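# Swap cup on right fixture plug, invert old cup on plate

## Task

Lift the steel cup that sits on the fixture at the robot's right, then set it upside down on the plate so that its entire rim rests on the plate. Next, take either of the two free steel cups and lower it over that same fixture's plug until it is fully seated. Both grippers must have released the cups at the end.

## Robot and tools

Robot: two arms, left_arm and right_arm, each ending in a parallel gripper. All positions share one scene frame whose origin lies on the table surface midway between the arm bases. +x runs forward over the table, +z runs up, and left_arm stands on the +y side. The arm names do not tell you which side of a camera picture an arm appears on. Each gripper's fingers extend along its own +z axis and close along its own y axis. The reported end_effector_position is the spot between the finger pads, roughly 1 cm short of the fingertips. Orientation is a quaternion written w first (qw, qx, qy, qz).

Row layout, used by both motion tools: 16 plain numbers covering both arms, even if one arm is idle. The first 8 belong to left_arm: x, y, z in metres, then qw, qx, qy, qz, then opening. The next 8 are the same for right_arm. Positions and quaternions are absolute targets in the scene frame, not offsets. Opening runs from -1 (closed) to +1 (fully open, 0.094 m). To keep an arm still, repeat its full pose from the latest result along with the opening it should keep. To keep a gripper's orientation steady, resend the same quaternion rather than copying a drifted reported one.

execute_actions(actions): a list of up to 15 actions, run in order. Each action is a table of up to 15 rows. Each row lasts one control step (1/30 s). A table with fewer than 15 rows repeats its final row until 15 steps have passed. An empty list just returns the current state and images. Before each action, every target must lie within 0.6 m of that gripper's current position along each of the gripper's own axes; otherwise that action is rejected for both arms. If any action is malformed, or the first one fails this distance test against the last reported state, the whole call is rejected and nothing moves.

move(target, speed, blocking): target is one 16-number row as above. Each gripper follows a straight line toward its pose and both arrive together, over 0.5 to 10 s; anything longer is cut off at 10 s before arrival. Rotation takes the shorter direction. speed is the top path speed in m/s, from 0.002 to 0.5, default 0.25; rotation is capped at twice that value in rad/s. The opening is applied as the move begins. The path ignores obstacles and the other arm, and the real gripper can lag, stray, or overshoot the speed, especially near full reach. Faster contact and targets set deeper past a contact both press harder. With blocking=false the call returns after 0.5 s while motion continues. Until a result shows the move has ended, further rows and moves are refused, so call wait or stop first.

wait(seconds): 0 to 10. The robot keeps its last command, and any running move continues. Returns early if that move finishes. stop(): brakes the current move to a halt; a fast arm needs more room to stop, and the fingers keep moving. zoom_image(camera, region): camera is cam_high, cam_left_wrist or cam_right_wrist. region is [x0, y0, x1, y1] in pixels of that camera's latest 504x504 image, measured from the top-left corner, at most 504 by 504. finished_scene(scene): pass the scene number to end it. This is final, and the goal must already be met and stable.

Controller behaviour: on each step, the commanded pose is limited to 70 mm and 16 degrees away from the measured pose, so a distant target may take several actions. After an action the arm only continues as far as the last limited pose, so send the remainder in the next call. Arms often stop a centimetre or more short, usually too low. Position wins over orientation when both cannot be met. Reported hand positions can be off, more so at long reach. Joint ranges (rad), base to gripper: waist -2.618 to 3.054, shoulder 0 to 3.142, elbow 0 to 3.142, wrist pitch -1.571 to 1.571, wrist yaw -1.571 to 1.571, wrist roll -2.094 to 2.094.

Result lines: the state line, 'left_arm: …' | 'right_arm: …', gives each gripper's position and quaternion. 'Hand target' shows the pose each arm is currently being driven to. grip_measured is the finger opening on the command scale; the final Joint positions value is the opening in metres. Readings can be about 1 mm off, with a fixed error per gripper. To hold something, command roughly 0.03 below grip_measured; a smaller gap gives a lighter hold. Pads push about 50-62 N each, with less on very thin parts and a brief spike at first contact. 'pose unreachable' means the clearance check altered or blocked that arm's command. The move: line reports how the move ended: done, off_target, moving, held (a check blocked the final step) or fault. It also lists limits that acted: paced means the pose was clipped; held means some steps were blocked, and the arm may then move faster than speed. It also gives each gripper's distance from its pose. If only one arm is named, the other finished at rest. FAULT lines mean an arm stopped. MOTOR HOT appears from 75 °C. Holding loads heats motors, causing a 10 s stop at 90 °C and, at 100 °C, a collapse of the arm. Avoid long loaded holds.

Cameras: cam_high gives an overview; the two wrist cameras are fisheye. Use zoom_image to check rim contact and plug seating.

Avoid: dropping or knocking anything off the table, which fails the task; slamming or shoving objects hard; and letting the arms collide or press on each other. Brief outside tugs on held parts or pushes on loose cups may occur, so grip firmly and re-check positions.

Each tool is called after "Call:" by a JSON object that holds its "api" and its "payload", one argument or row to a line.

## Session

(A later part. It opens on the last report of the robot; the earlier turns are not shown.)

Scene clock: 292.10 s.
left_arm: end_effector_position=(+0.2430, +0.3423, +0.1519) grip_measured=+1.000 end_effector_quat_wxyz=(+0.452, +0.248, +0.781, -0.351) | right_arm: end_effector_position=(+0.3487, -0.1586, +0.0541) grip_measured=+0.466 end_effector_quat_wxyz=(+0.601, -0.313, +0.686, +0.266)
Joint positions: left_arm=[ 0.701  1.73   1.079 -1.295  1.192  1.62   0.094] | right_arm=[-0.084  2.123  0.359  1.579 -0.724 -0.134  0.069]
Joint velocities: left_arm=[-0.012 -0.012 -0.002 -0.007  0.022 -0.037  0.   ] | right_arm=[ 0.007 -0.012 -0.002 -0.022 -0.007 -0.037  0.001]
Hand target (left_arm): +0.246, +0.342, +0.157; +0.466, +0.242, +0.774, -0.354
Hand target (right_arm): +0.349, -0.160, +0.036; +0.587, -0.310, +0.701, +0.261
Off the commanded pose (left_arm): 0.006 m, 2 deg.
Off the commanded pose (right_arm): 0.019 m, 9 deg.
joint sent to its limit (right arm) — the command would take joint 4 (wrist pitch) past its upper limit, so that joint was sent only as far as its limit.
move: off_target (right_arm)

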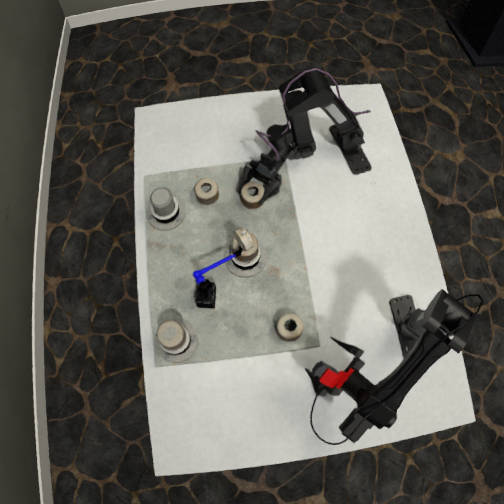

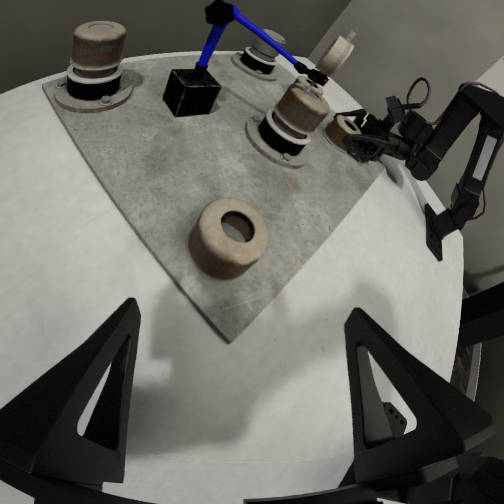

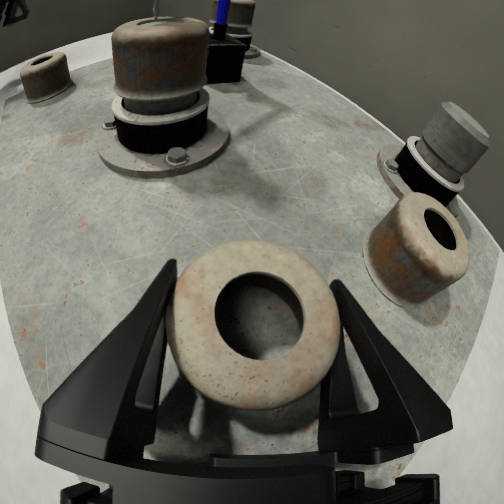

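Release, lift, then retreat.

Call:
{"api": "move", "payload": {
  "target": [0.246,0.342,0.157,0.466,0.242,0.774,-0.354,1, 0.349,-0.159,0.056,0.601,-0.313,0.686,0.266,1],
  "speed": 0.03
}}

Call:
{"api": "move", "payload": {
  "target": [0.246,0.342,0.157,0.466,0.242,0.774,-0.354,1, 0.349,-0.159,0.16,0.653,-0.271,0.653,0.271,1],
  "speed": 0.1
}}

Call:
{"api": "move", "payload": {
  "target": [0.246,0.342,0.157,0.466,0.242,0.774,-0.354,1, 0.45,-0.24,0.16,0.653,-0.271,0.653,0.271,1],
  "speed": 0.15
}}

Scene clock: 297.00 s.
left_arm: end_effector_position=(+0.2430, +0.3423, +0.1519) grip_measured=+1.000 end_effector_quat_wxyz=(+0.452, +0.248, +0.781, -0.351) | right_arm: end_effector_position=(+0.3487, -0.1586, +0.0543) grip_measured=+1.000 end_effector_quat_wxyz=(+0.601, -0.313, +0.686, +0.266)
Joint positions: left_arm=[ 0.701  1.73   1.079 -1.295  1.192  1.62   0.094] | right_arm=[-0.084  2.122  0.359  1.578 -0.725 -0.134  0.094]
Joint velocities: left_arm=[ 0.027 -0.017  0.012 -0.022  0.007  0.051  0.   ] | right_arm=[-0.007 -0.007  0.017 -0.037 -0.007  0.007  0.   ]
Hand target (left_arm): +0.246, +0.342, +0.157; +0.466, +0.242, +0.774, -0.354
Hand target (right_arm): +0.349, -0.159, +0.056; +0.601, -0.313, +0.686, +0.266
Off the commanded pose (left_arm): 0.006 m, 2 deg.
Off the commanded pose (right_arm): 0.002 m, 0 deg.
move: done

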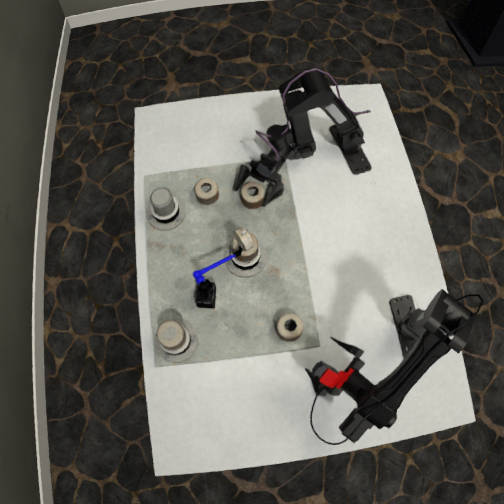

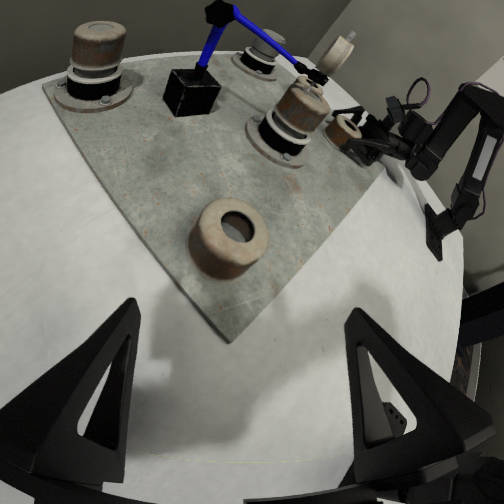

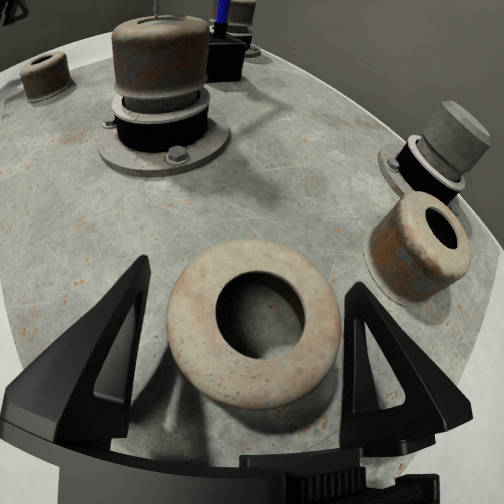

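Scene clock: 298.70 s.
left_arm: end_effector_position=(+0.2431, +0.3423, +0.1521) grip_measured=+1.000 end_effector_quat_wxyz=(+0.453, +0.248, +0.781, -0.351) | right_arm: end_effector_position=(+0.3502, -0.1603, +0.1589) grip_measured=+1.000 end_effector_quat_wxyz=(+0.656, -0.275, +0.649, +0.269)
Joint positions: left_arm=[ 0.701  1.73   1.079 -1.295  1.192  1.62   0.094] | right_arm=[-0.066  1.674  0.34   1.342 -0.66  -0.007  0.094]
Joint velocities: left_arm=[-0.007 -0.012  0.012  0.007  0.037  0.037  0.   ] | right_arm=[-0.012 -0.002 -0.002  0.007 -0.007  0.022  0.   ]
Hand target (left_arm): +0.246, +0.342, +0.157; +0.466, +0.242, +0.774, -0.354
Hand target (right_arm): +0.348, -0.159, +0.160; +0.654, -0.270, +0.653, +0.272
Off the commanded pose (left_arm): 0.006 m, 2 deg.
Off the commanded pose (right_arm): 0.002 m, 1 deg.
move: done

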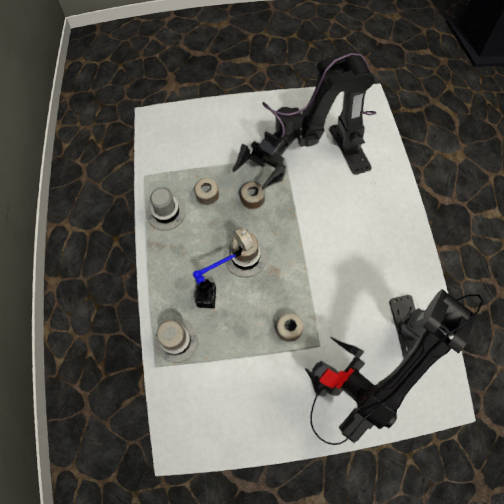

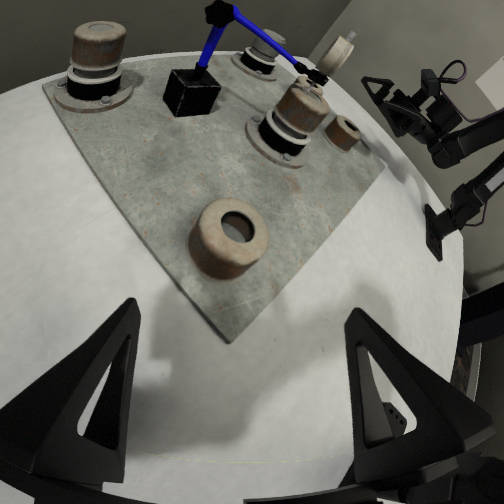

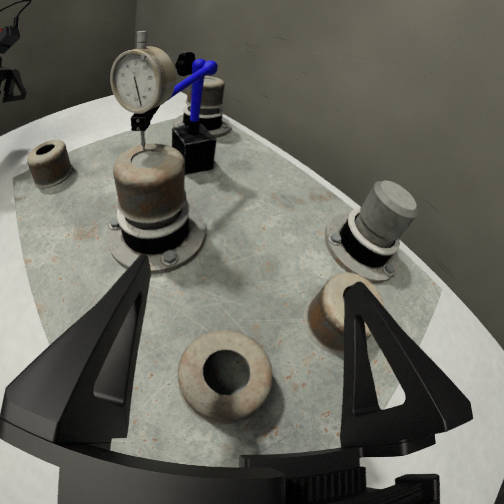

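Scene clock: 300.13 s.
left_arm: end_effector_position=(+0.2431, +0.3423, +0.1520) grip_measured=+1.000 end_effector_quat_wxyz=(+0.453, +0.248, +0.781, -0.351) | right_arm: end_effector_position=(+0.4450, -0.2406, +0.1601) grip_measured=+1.000 end_effector_quat_wxyz=(+0.657, -0.270, +0.653, +0.264)
Joint positions: left_arm=[ 0.701  1.73   1.079 -1.295  1.192  1.62   0.094] | right_arm=[-0.343  1.928  0.729  1.203 -0.922 -0.007  0.094]
Joint velocities: left_arm=[-0.007 -0.002  0.007 -0.051  0.022 -0.037  0.   ] | right_arm=[ 0.012 -0.007 -0.012  0.022 -0.139  0.007  0.   ]
Hand target (left_arm): +0.246, +0.342, +0.157; +0.466, +0.242, +0.774, -0.354
Hand target (right_arm): +0.449, -0.241, +0.161; +0.653, -0.272, +0.653, +0.270
Off the commanded pose (left_arm): 0.006 m, 2 deg.
Off the commanded pose (right_arm): 0.005 m, 1 deg.
move: done

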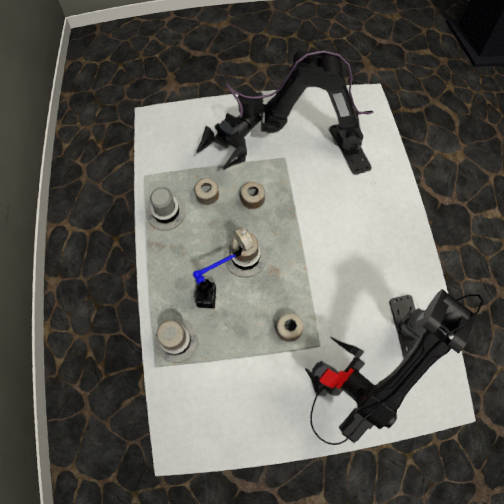

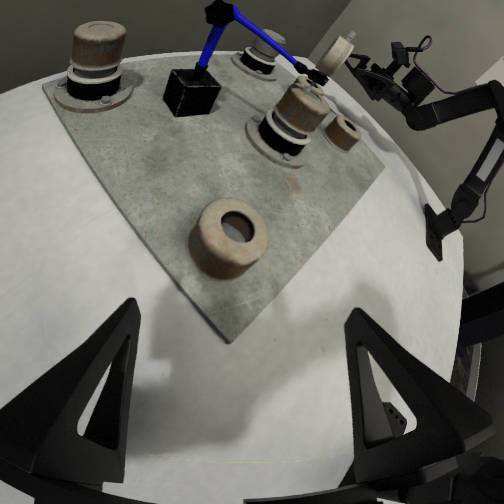

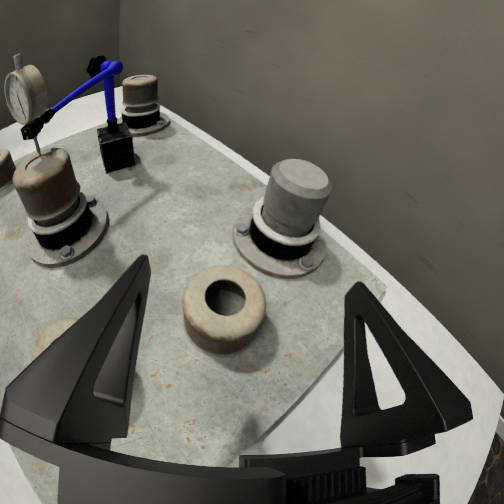

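Call:
{"api": "move", "payload": {
  "target": [0.246,0.342,0.157,0.466,0.242,0.774,-0.354,1, 0.48,-0.175,0.14,0.653,-0.271,0.653,0.271,1],
  "speed": 0.12
}}

Scene clock: 304.23 s.
left_arm: end_effector_position=(+0.2431, +0.3423, +0.1520) grip_measured=+1.000 end_effector_quat_wxyz=(+0.453, +0.248, +0.781, -0.351) | right_arm: end_effector_position=(+0.4727, -0.1749, +0.1329) grip_measured=+1.000 end_effector_quat_wxyz=(+0.643, -0.273, +0.660, +0.277)
Joint positions: left_arm=[ 0.701  1.73   1.079 -1.295  1.192  1.62   0.094] | right_arm=[-0.155  2.074  0.841  1.205 -0.759 -0.005  0.094]
Joint velocities: left_arm=[-0.002 -0.002 -0.002  0.007 -0.022 -0.095  0.   ] | right_arm=[ 0.012 -0.007 -0.002  0.007  0.022 -0.066  0.   ]
Hand target (left_arm): +0.246, +0.342, +0.157; +0.466, +0.242, +0.774, -0.354
Hand target (right_arm): +0.480, -0.175, +0.141; +0.653, -0.270, +0.653, +0.272
Off the commanded pose (left_arm): 0.006 m, 2 deg.
Off the commanded pose (right_arm): 0.010 m, 2 deg.
move: done

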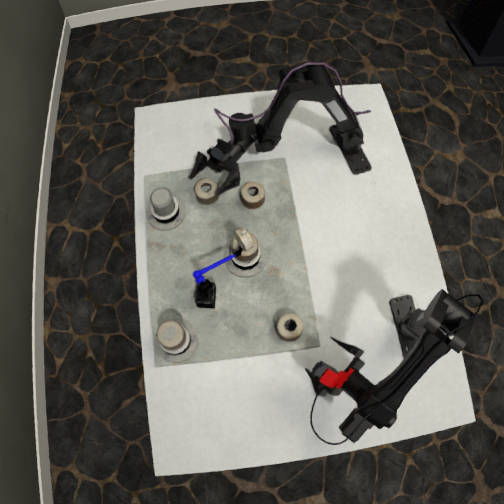

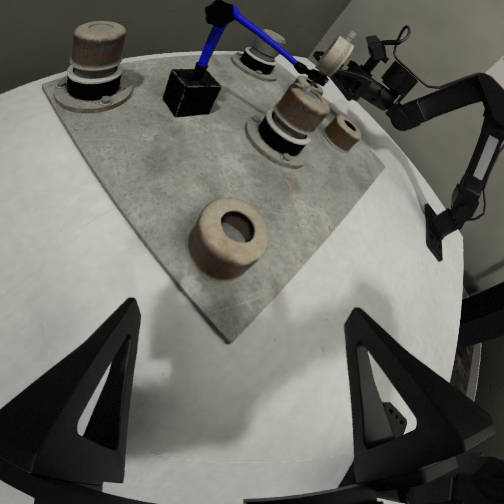

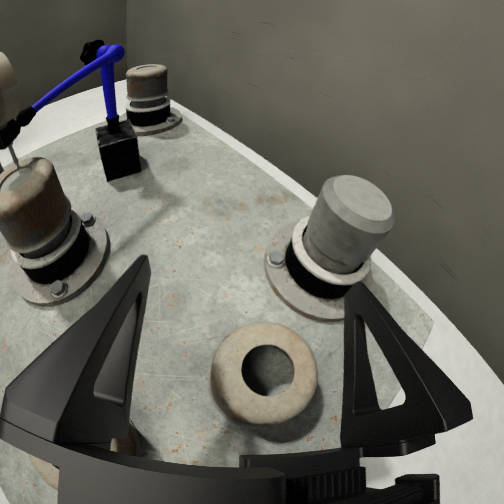

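Call:
{"api": "move", "payload": {
  "target": [0.246,0.342,0.157,0.466,0.242,0.774,-0.354,1, 0.50,-0.169,0.12,0.653,-0.271,0.653,0.271,1],
  "speed": 0.08
}}

Call:
{"api": "move", "payload": {
  "target": [0.246,0.342,0.157,0.466,0.242,0.774,-0.354,1, 0.50,-0.169,0.08,0.653,-0.271,0.653,0.271,1],
  "speed": 0.05
}}

Scene clock: 310.30 s.
left_arm: end_effector_position=(+0.2431, +0.3423, +0.1520) grip_measured=+1.000 end_effector_quat_wxyz=(+0.453, +0.248, +0.781, -0.351) | right_arm: end_effector_position=(+0.4933, -0.1717, +0.1121) grip_measured=+1.000 end_effector_quat_wxyz=(+0.641, -0.270, +0.663, +0.275)
Joint positions: left_arm=[ 0.701  1.73   1.079 -1.295  1.192  1.62   0.094] | right_arm=[-0.146  2.188  0.929  1.224 -0.743 -0.005  0.094]
Joint velocities: left_arm=[ 0.007 -0.012 -0.007 -0.051 -0.022 -0.037  0.   ] | right_arm=[-0.007 -0.012  0.017  0.007 -0.037 -0.037  0.   ]
Hand target (left_arm): +0.246, +0.342, +0.157; +0.466, +0.242, +0.774, -0.354
Hand target (right_arm): +0.500, -0.169, +0.121; +0.653, -0.271, +0.653, +0.271
Off the commanded pose (left_arm): 0.006 m, 2 deg.
Off the commanded pose (right_arm): 0.011 m, 2 deg.
move: off_target (right_arm)

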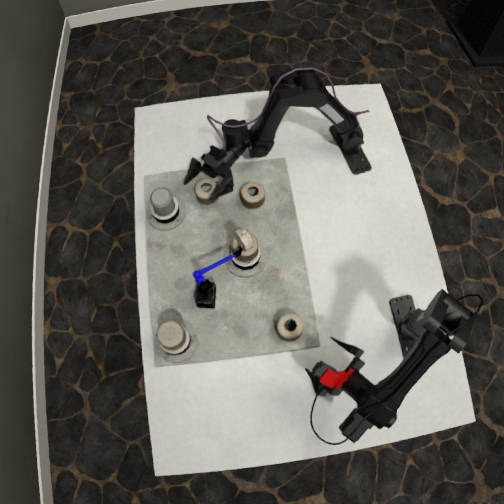

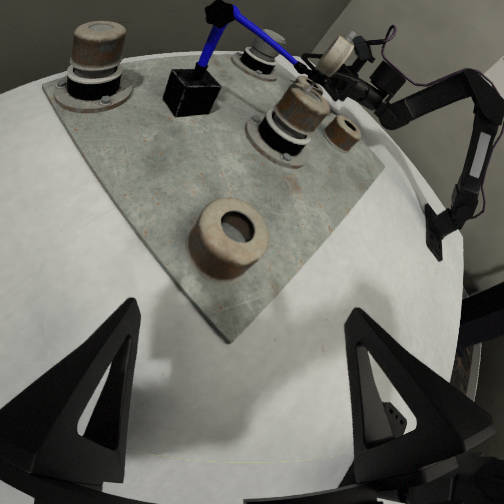

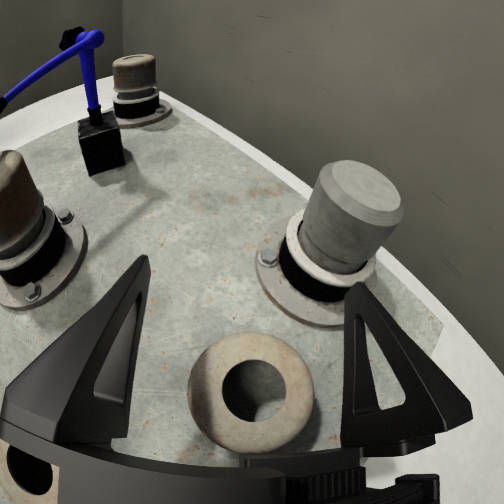

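Scene clock: 311.40 s.
left_arm: end_effector_position=(+0.2431, +0.3423, +0.1520) grip_measured=+1.000 end_effector_quat_wxyz=(+0.453, +0.248, +0.781, -0.351) | right_arm: end_effector_position=(+0.4927, -0.1720, +0.0699) grip_measured=+1.000 end_effector_quat_wxyz=(+0.638, -0.269, +0.667, +0.276)
Joint positions: left_arm=[ 0.701  1.73   1.079 -1.295  1.192  1.62   0.094] | right_arm=[-0.146  2.332  0.938  1.349 -0.741 -0.005  0.094]
Joint velocities: left_arm=[-0.012 -0.002  0.012 -0.037  0.022  0.007  0.   ] | right_arm=[ 0.002  0.017 -0.012  0.007  0.007 -0.081  0.   ]
Hand target (left_arm): +0.246, +0.342, +0.157; +0.466, +0.242, +0.774, -0.354
Hand target (right_arm): +0.500, -0.169, +0.080; +0.653, -0.271, +0.653, +0.271
Off the commanded pose (left_arm): 0.006 m, 2 deg.
Off the commanded pose (right_arm): 0.013 m, 2 deg.
move: off_target (right_arm)

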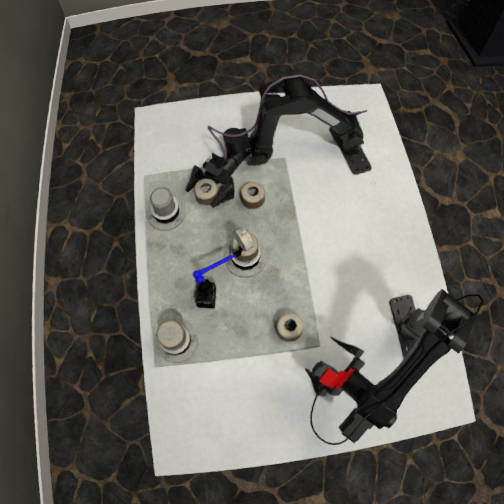

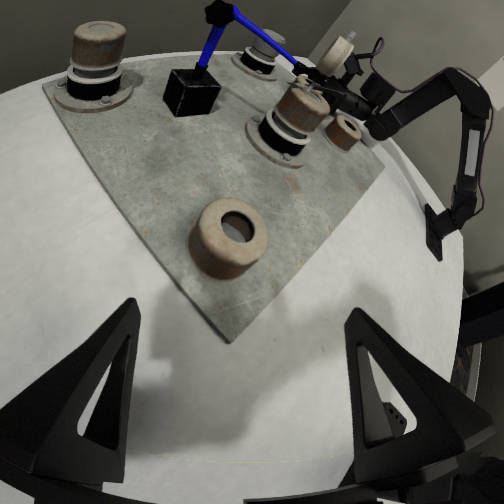

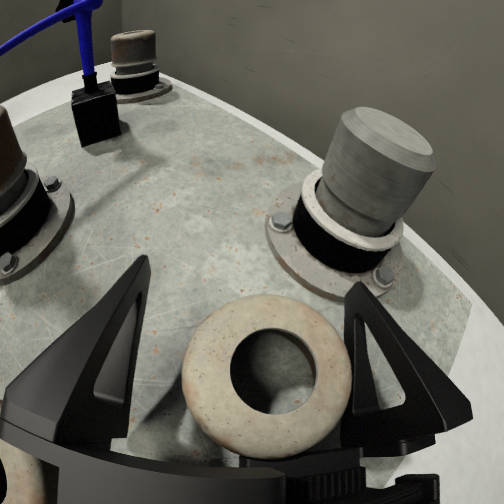

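Call:
{"api": "move", "payload": {
  "target": [0.246,0.342,0.157,0.466,0.242,0.774,-0.354,1, 0.494,-0.186,0.08,0.653,-0.271,0.653,0.271,1],
  "speed": 0.04
}}

Call:
{"api": "move", "payload": {
  "target": [0.246,0.342,0.157,0.466,0.242,0.774,-0.354,1, 0.494,-0.186,0.062,0.653,-0.271,0.653,0.271,1],
  "speed": 0.04
}}

Scene clock: 316.50 s.
left_arm: end_effector_position=(+0.2431, +0.3423, +0.1520) grip_measured=+1.000 end_effector_quat_wxyz=(+0.453, +0.248, +0.781, -0.351) | right_arm: end_effector_position=(+0.4949, -0.1849, +0.0751) grip_measured=+1.000 end_effector_quat_wxyz=(+0.649, -0.267, +0.660, +0.269)
Joint positions: left_arm=[ 0.701  1.73   1.079 -1.295  1.192  1.62   0.094] | right_arm=[-0.176  2.332  0.938  1.375 -0.758 -0.005  0.094]
Joint velocities: left_arm=[-0.002  0.002 -0.012  0.051 -0.095  0.007  0.   ] | right_arm=[ 0.027 -0.017 -0.002  0.051 -0.051 -0.037  0.   ]
Hand target (left_arm): +0.246, +0.342, +0.157; +0.466, +0.242, +0.774, -0.354
Hand target (right_arm): +0.494, -0.186, +0.080; +0.653, -0.271, +0.653, +0.271
Off the commanded pose (left_arm): 0.006 m, 2 deg.
Off the commanded pose (right_arm): 0.005 m, 1 deg.
move: done

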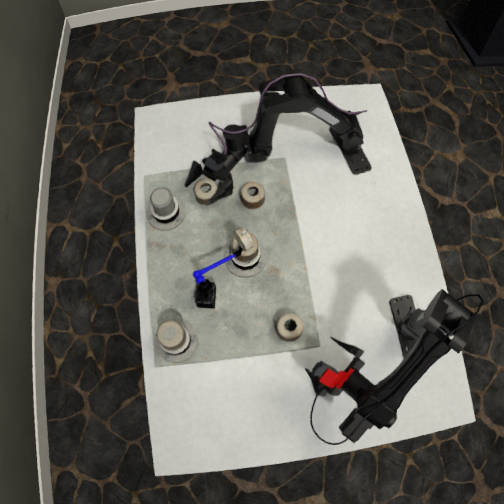

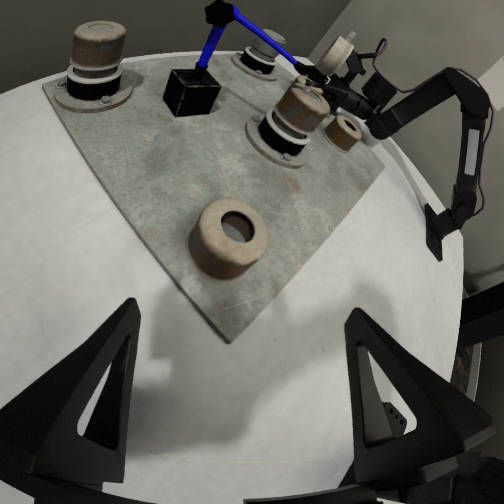

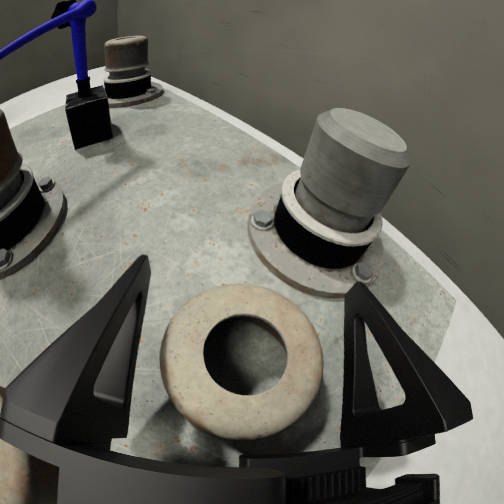

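Scene clock: 317.23 s.
left_arm: end_effector_position=(+0.2430, +0.3423, +0.1519) grip_measured=+1.000 end_effector_quat_wxyz=(+0.452, +0.248, +0.781, -0.351) | right_arm: end_effector_position=(+0.4920, -0.1848, +0.0573) grip_measured=+1.000 end_effector_quat_wxyz=(+0.645, -0.267, +0.663, +0.270)
Joint positions: left_arm=[ 0.701  1.73   1.079 -1.295  1.192  1.62   0.094] | right_arm=[-0.176  2.389  0.938  1.423 -0.759 -0.005  0.094]
Joint velocities: left_arm=[ 0.012 -0.002 -0.007  0.007 -0.037  0.022  0.   ] | right_arm=[-0.007 -0.007 -0.007  0.037 -0.037 -0.037  0.   ]
Hand target (left_arm): +0.246, +0.342, +0.157; +0.466, +0.242, +0.774, -0.354
Hand target (right_arm): +0.494, -0.186, +0.062; +0.653, -0.271, +0.653, +0.271
Off the commanded pose (left_arm): 0.006 m, 2 deg.
Off the commanded pose (right_arm): 0.005 m, 1 deg.
move: done

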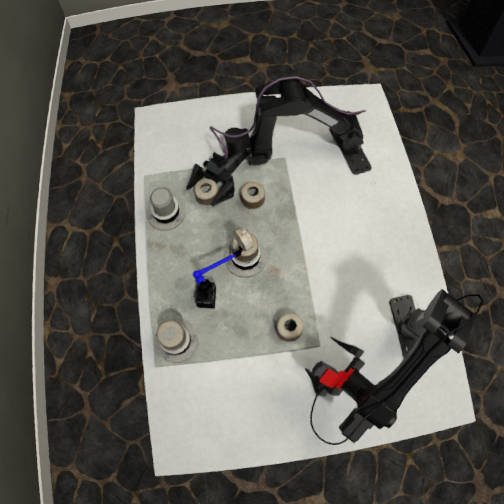

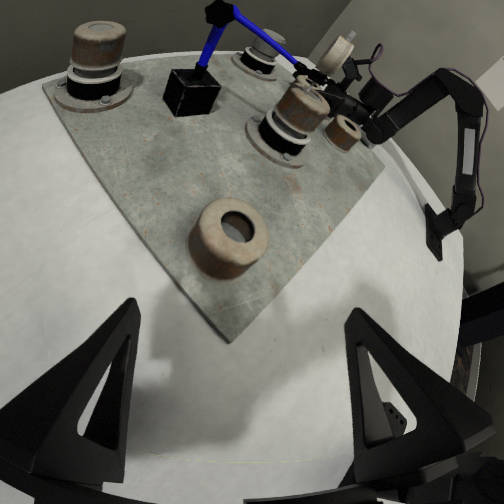

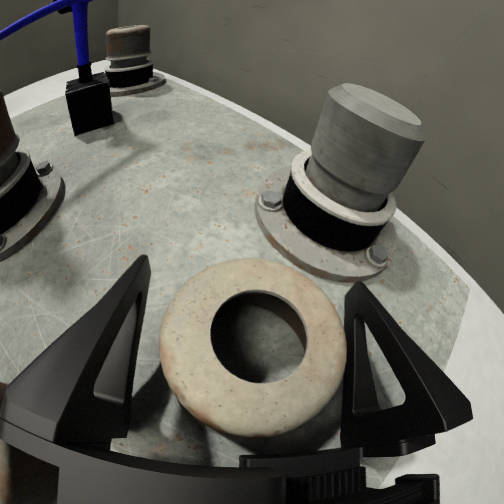

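Grasp, lift, move over plug.

Call:
{"api": "move", "payload": {
  "target": [0.246,0.342,0.157,0.466,0.242,0.774,-0.354,1, 0.492,-0.185,0.06,0.653,-0.271,0.653,0.271,0.2],
  "speed": 0.03
}}

Call:
{"api": "move", "payload": {
  "target": [0.246,0.342,0.157,0.466,0.242,0.774,-0.354,1, 0.50,-0.18,0.22,0.653,-0.271,0.653,0.271,0.2],
  "speed": 0.1
}}

Call:
{"api": "move", "payload": {
  "target": [0.246,0.342,0.157,0.466,0.242,0.774,-0.354,1, 0.612,-0.156,0.21,0.653,-0.271,0.653,0.271,0.2],
  "speed": 0.08
}}

Scene clock: 323.67 s.
left_arm: end_effector_position=(+0.2430, +0.3423, +0.1519) grip_measured=+1.000 end_effector_quat_wxyz=(+0.452, +0.248, +0.781, -0.351) | right_arm: end_effector_position=(+0.4920, -0.1848, +0.0588) grip_measured=+0.450 end_effector_quat_wxyz=(+0.648, -0.268, +0.660, +0.269)
Joint positions: left_arm=[ 0.701  1.73   1.079 -1.295  1.192  1.62   0.094] | right_arm=[-0.176  2.389  0.938  1.43  -0.759 -0.006  0.068]
Joint velocities: left_arm=[-0.007 -0.007 -0.027  0.022 -0.037  0.007  0.   ] | right_arm=[ 0.007 -0.002 -0.002 -0.022 -0.051 -0.066 -0.   ]
Hand target (left_arm): +0.246, +0.342, +0.157; +0.466, +0.242, +0.774, -0.354
Hand target (right_arm): +0.492, -0.185, +0.060; +0.653, -0.271, +0.653, +0.271
Off the commanded pose (left_arm): 0.006 m, 2 deg.
Off the commanded pose (right_arm): 0.001 m, 1 deg.
move: done

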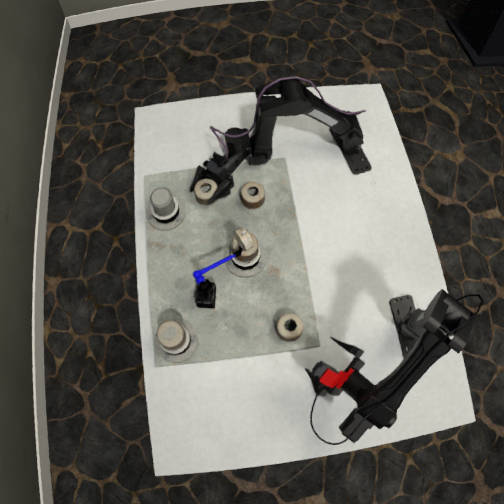

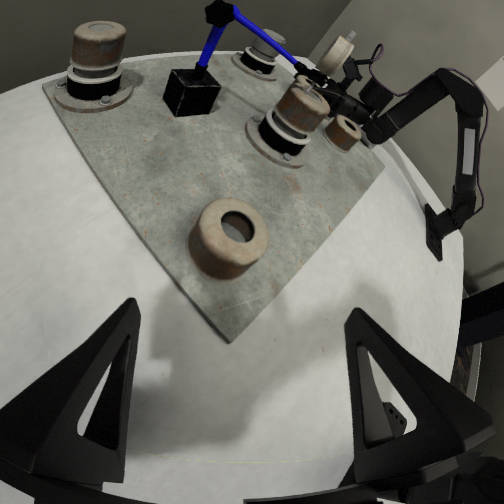

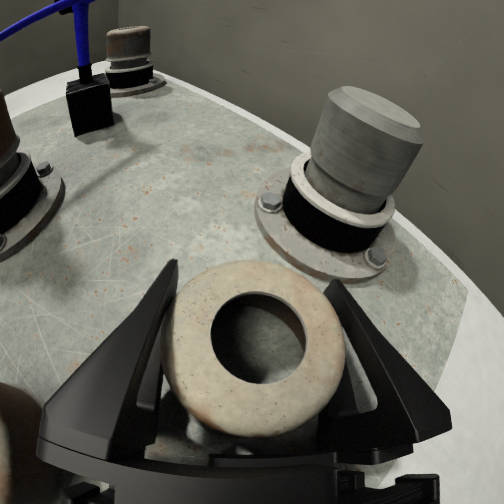

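Scene clock: 325.87 s.
left_arm: end_effector_position=(+0.2431, +0.3423, +0.1520) grip_measured=+1.000 end_effector_quat_wxyz=(+0.453, +0.248, +0.781, -0.351) | right_arm: end_effector_position=(+0.4957, -0.1847, +0.1878) grip_measured=+0.450 end_effector_quat_wxyz=(+0.627, -0.260, +0.680, +0.277)
Joint positions: left_arm=[ 0.701  1.73   1.079 -1.295  1.192  1.62   0.094] | right_arm=[-0.176  1.928  0.991  0.854 -0.759 -0.006  0.068]
Joint velocities: left_arm=[-0.012  0.007 -0.022  0.066 -0.037  0.007  0.   ] | right_arm=[-0.007 -0.017  0.007 -0.022 -0.051  0.081  0.001]
Hand target (left_arm): +0.246, +0.342, +0.157; +0.466, +0.242, +0.774, -0.354
Hand target (right_arm): +0.497, -0.180, +0.220; +0.653, -0.271, +0.653, +0.271
Off the commanded pose (left_arm): 0.006 m, 2 deg.
Off the commanded pose (right_arm): 0.033 m, 5 deg.
move: off_target (right_arm)

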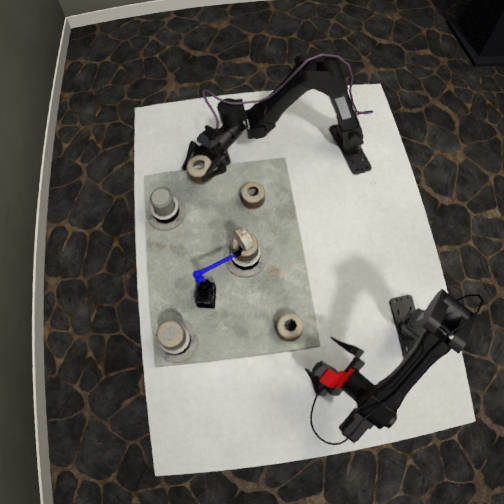

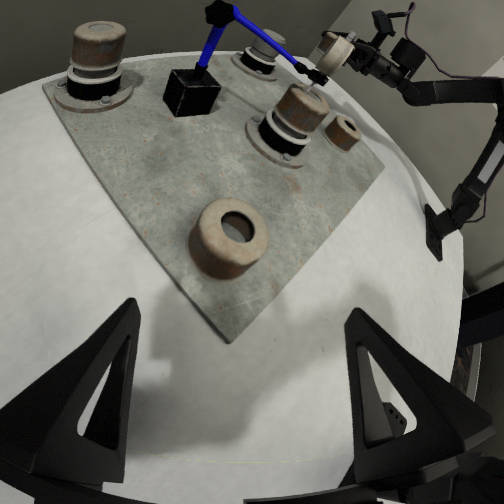

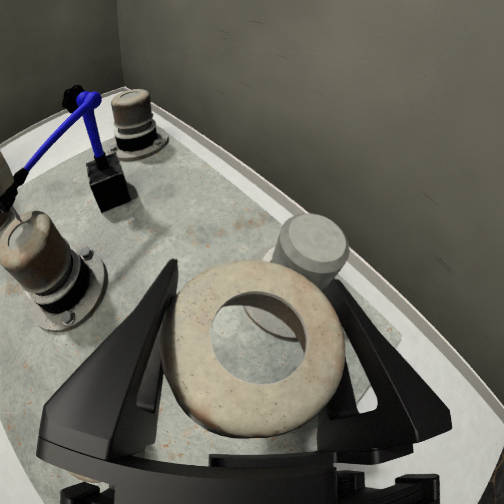

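Scene clock: 327.87 s.
left_arm: end_effector_position=(+0.2431, +0.3423, +0.1521) grip_measured=+1.000 end_effector_quat_wxyz=(+0.453, +0.248, +0.781, -0.351) | right_arm: end_effector_position=(+0.6063, -0.1616, +0.1835) grip_measured=+0.450 end_effector_quat_wxyz=(+0.630, -0.265, +0.675, +0.277)
Joint positions: left_arm=[ 0.701  1.73   1.079 -1.295  1.192  1.62   0.094] | right_arm=[-0.135  2.297  1.568  0.66  -0.727 -0.006  0.068]
Joint velocities: left_arm=[ 0.007 -0.002 -0.022 -0.007 -0.051  0.022  0.   ] | right_arm=[-0.017  0.002  0.017  0.007  0.081  0.007 -0.   ]
Hand target (left_arm): +0.246, +0.342, +0.157; +0.466, +0.242, +0.774, -0.354
Hand target (right_arm): +0.610, -0.158, +0.212; +0.654, -0.270, +0.653, +0.271
Off the commanded pose (left_arm): 0.006 m, 2 deg.
Off the commanded pose (right_arm): 0.028 m, 4 deg.
move: off_target (right_arm)

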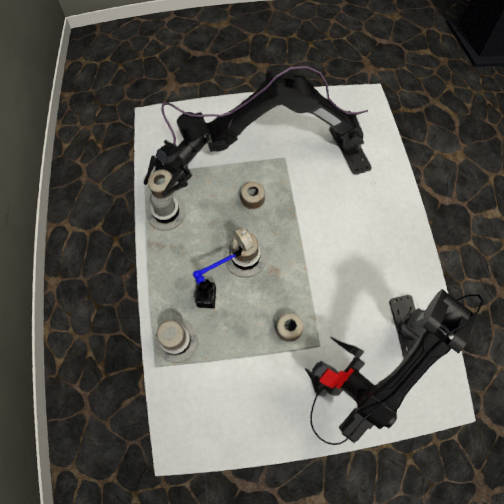

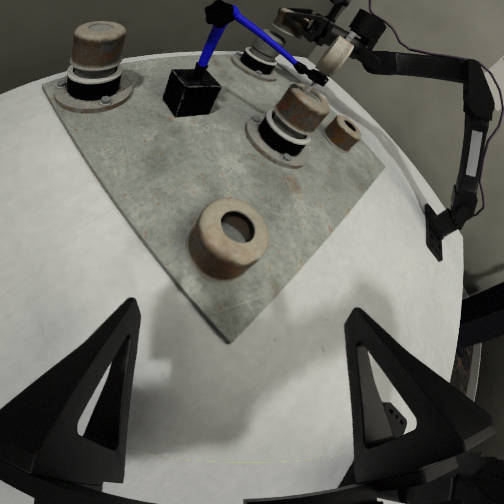

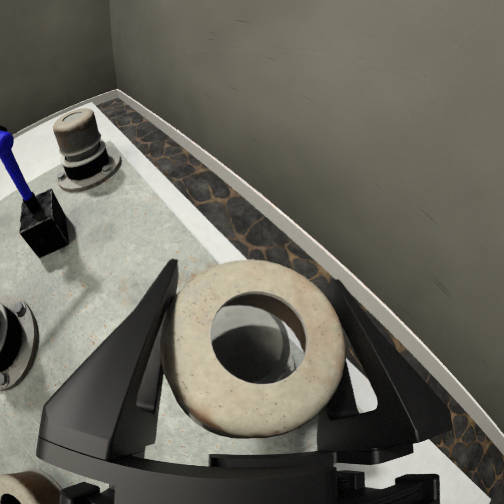

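Call:
{"api": "move", "payload": {
  "target": [0.246,0.342,0.157,0.466,0.242,0.774,-0.354,1, 0.622,-0.148,0.18,0.675,-0.278,0.63,0.264,0.2],
  "speed": 0.04
}}

Scene clock: 333.23 s.
left_arm: end_effector_position=(+0.2430, +0.3423, +0.1519) grip_measured=+1.000 end_effector_quat_wxyz=(+0.452, +0.248, +0.781, -0.351) | right_arm: end_effector_position=(+0.6155, -0.1502, +0.1566) grip_measured=+0.450 end_effector_quat_wxyz=(+0.651, -0.275, +0.653, +0.273)
Joint positions: left_arm=[ 0.701  1.73   1.079 -1.295  1.192  1.62   0.094] | right_arm=[-0.116  2.412  1.598  0.808 -0.716 -0.006  0.068]
Joint velocities: left_arm=[-0.007 -0.007 -0.007  0.037 -0.007 -0.022  0.   ] | right_arm=[ 0.002 -0.002 -0.007  0.051 -0.037 -0.066  0.   ]
Hand target (left_arm): +0.246, +0.342, +0.157; +0.466, +0.242, +0.774, -0.354
Hand target (right_arm): +0.620, -0.148, +0.180; +0.675, -0.277, +0.630, +0.265
Off the commanded pose (left_arm): 0.006 m, 2 deg.
Off the commanded pose (right_arm): 0.024 m, 4 deg.
move: off_target (right_arm)

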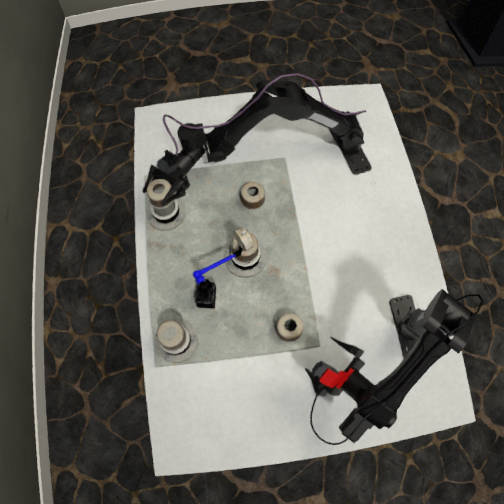

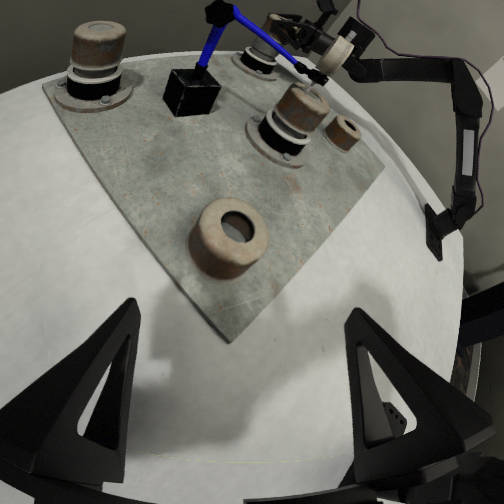

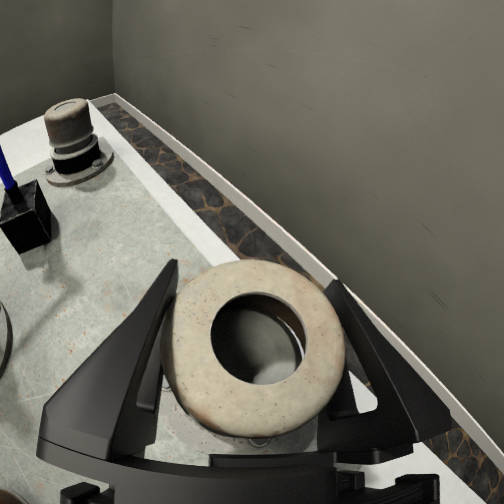

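Plug is visible through the hole. Push down with twist.

Call:
{"api": "move", "payload": {
  "target": [0.246,0.342,0.157,0.466,0.242,0.774,-0.354,1, 0.620,-0.149,0.13,0.665,-0.275,0.64,0.268,0.2],
  "speed": 0.03
}}

Call:
{"api": "move", "payload": {
  "target": [0.246,0.342,0.157,0.466,0.242,0.774,-0.354,1, 0.613,-0.148,0.08,0.58,-0.40,0.60,0.39,0.2],
  "speed": 0.05
}}

Scene clock: 337.47 s.
left_arm: end_effector_position=(+0.2430, +0.3423, +0.1519) grip_measured=+1.000 end_effector_quat_wxyz=(+0.452, +0.248, +0.781, -0.351) | right_arm: end_effector_position=(+0.6177, -0.1485, +0.1293) grip_measured=+0.450 end_effector_quat_wxyz=(+0.660, -0.275, +0.645, +0.270)
Joint positions: left_arm=[ 0.701  1.73   1.079 -1.295  1.192  1.62   0.094] | right_arm=[-0.112  2.493  1.598  0.919 -0.707  0.001  0.068]
Joint velocities: left_arm=[-0.012 -0.002 -0.037  0.022 -0.007 -0.007  0.   ] | right_arm=[-0.012  0.012  0.002  0.022 -0.037  0.007 -0.001]
Hand target (left_arm): +0.246, +0.342, +0.157; +0.466, +0.242, +0.774, -0.354
Hand target (right_arm): +0.620, -0.149, +0.130; +0.665, -0.275, +0.640, +0.268
Off the commanded pose (left_arm): 0.006 m, 2 deg.
Off the commanded pose (right_arm): 0.002 m, 1 deg.
move: done

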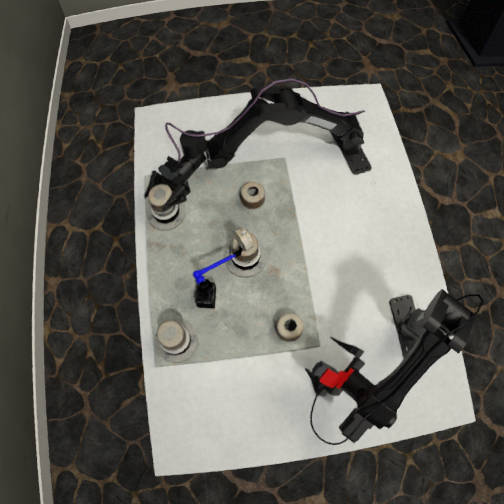

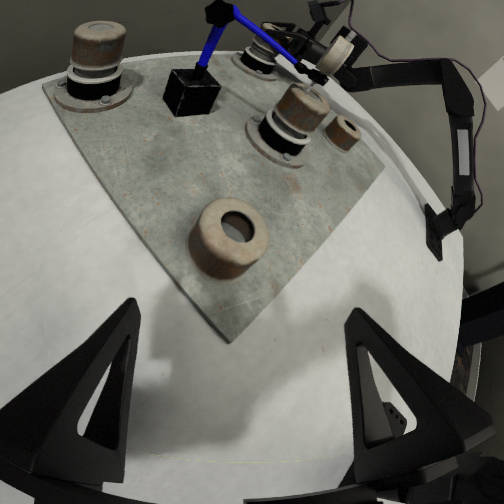

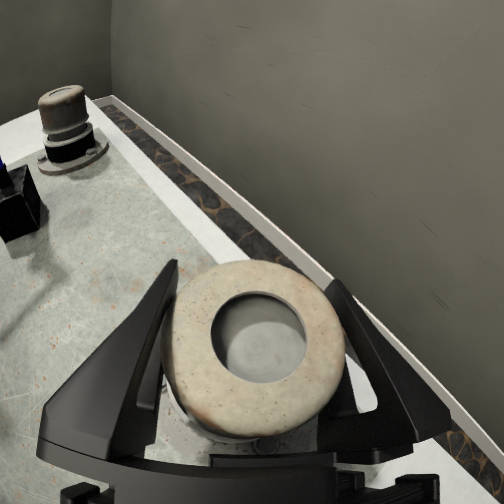

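Scene clock: 341.63 s.
left_arm: end_effector_position=(+0.2430, +0.3423, +0.1519) grip_measured=+1.000 end_effector_quat_wxyz=(+0.452, +0.248, +0.781, -0.351) | right_arm: end_effector_position=(+0.6110, -0.1433, +0.1187) grip_measured=+0.450 end_effector_quat_wxyz=(+0.598, -0.396, +0.576, +0.391)
Joint positions: left_arm=[ 0.701  1.73   1.079 -1.295  1.192  1.62   0.094] | right_arm=[-0.179  2.698  1.957  0.795 -1.165  0.026  0.068]
Joint velocities: left_arm=[-0.007  0.002 -0.002 -0.081  0.037  0.037  0.   ] | right_arm=[-0.037 -0.012 -0.002 -0.051 -0.066 -0.051  0.   ]
Hand target (left_arm): +0.246, +0.342, +0.157; +0.466, +0.242, +0.774, -0.354
Hand target (right_arm): +0.611, -0.148, +0.080; +0.580, -0.396, +0.595, +0.390
Off the commanded pose (left_arm): 0.006 m, 2 deg.
Off the commanded pose (right_arm): 0.039 m, 3 deg.
move: off_target (right_arm)

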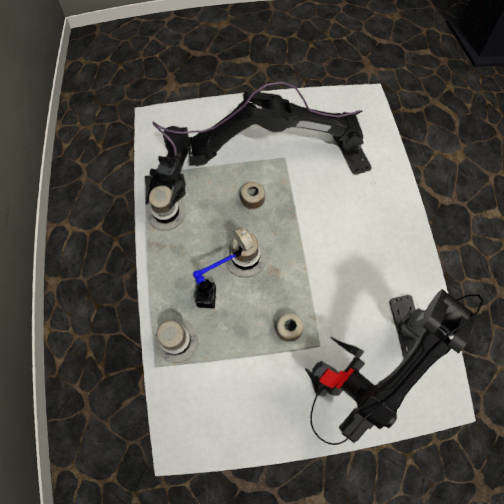

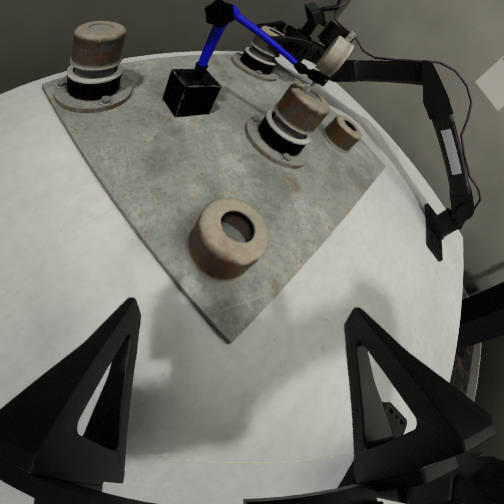

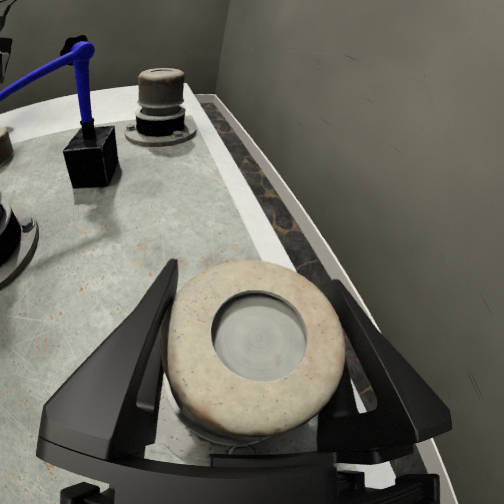

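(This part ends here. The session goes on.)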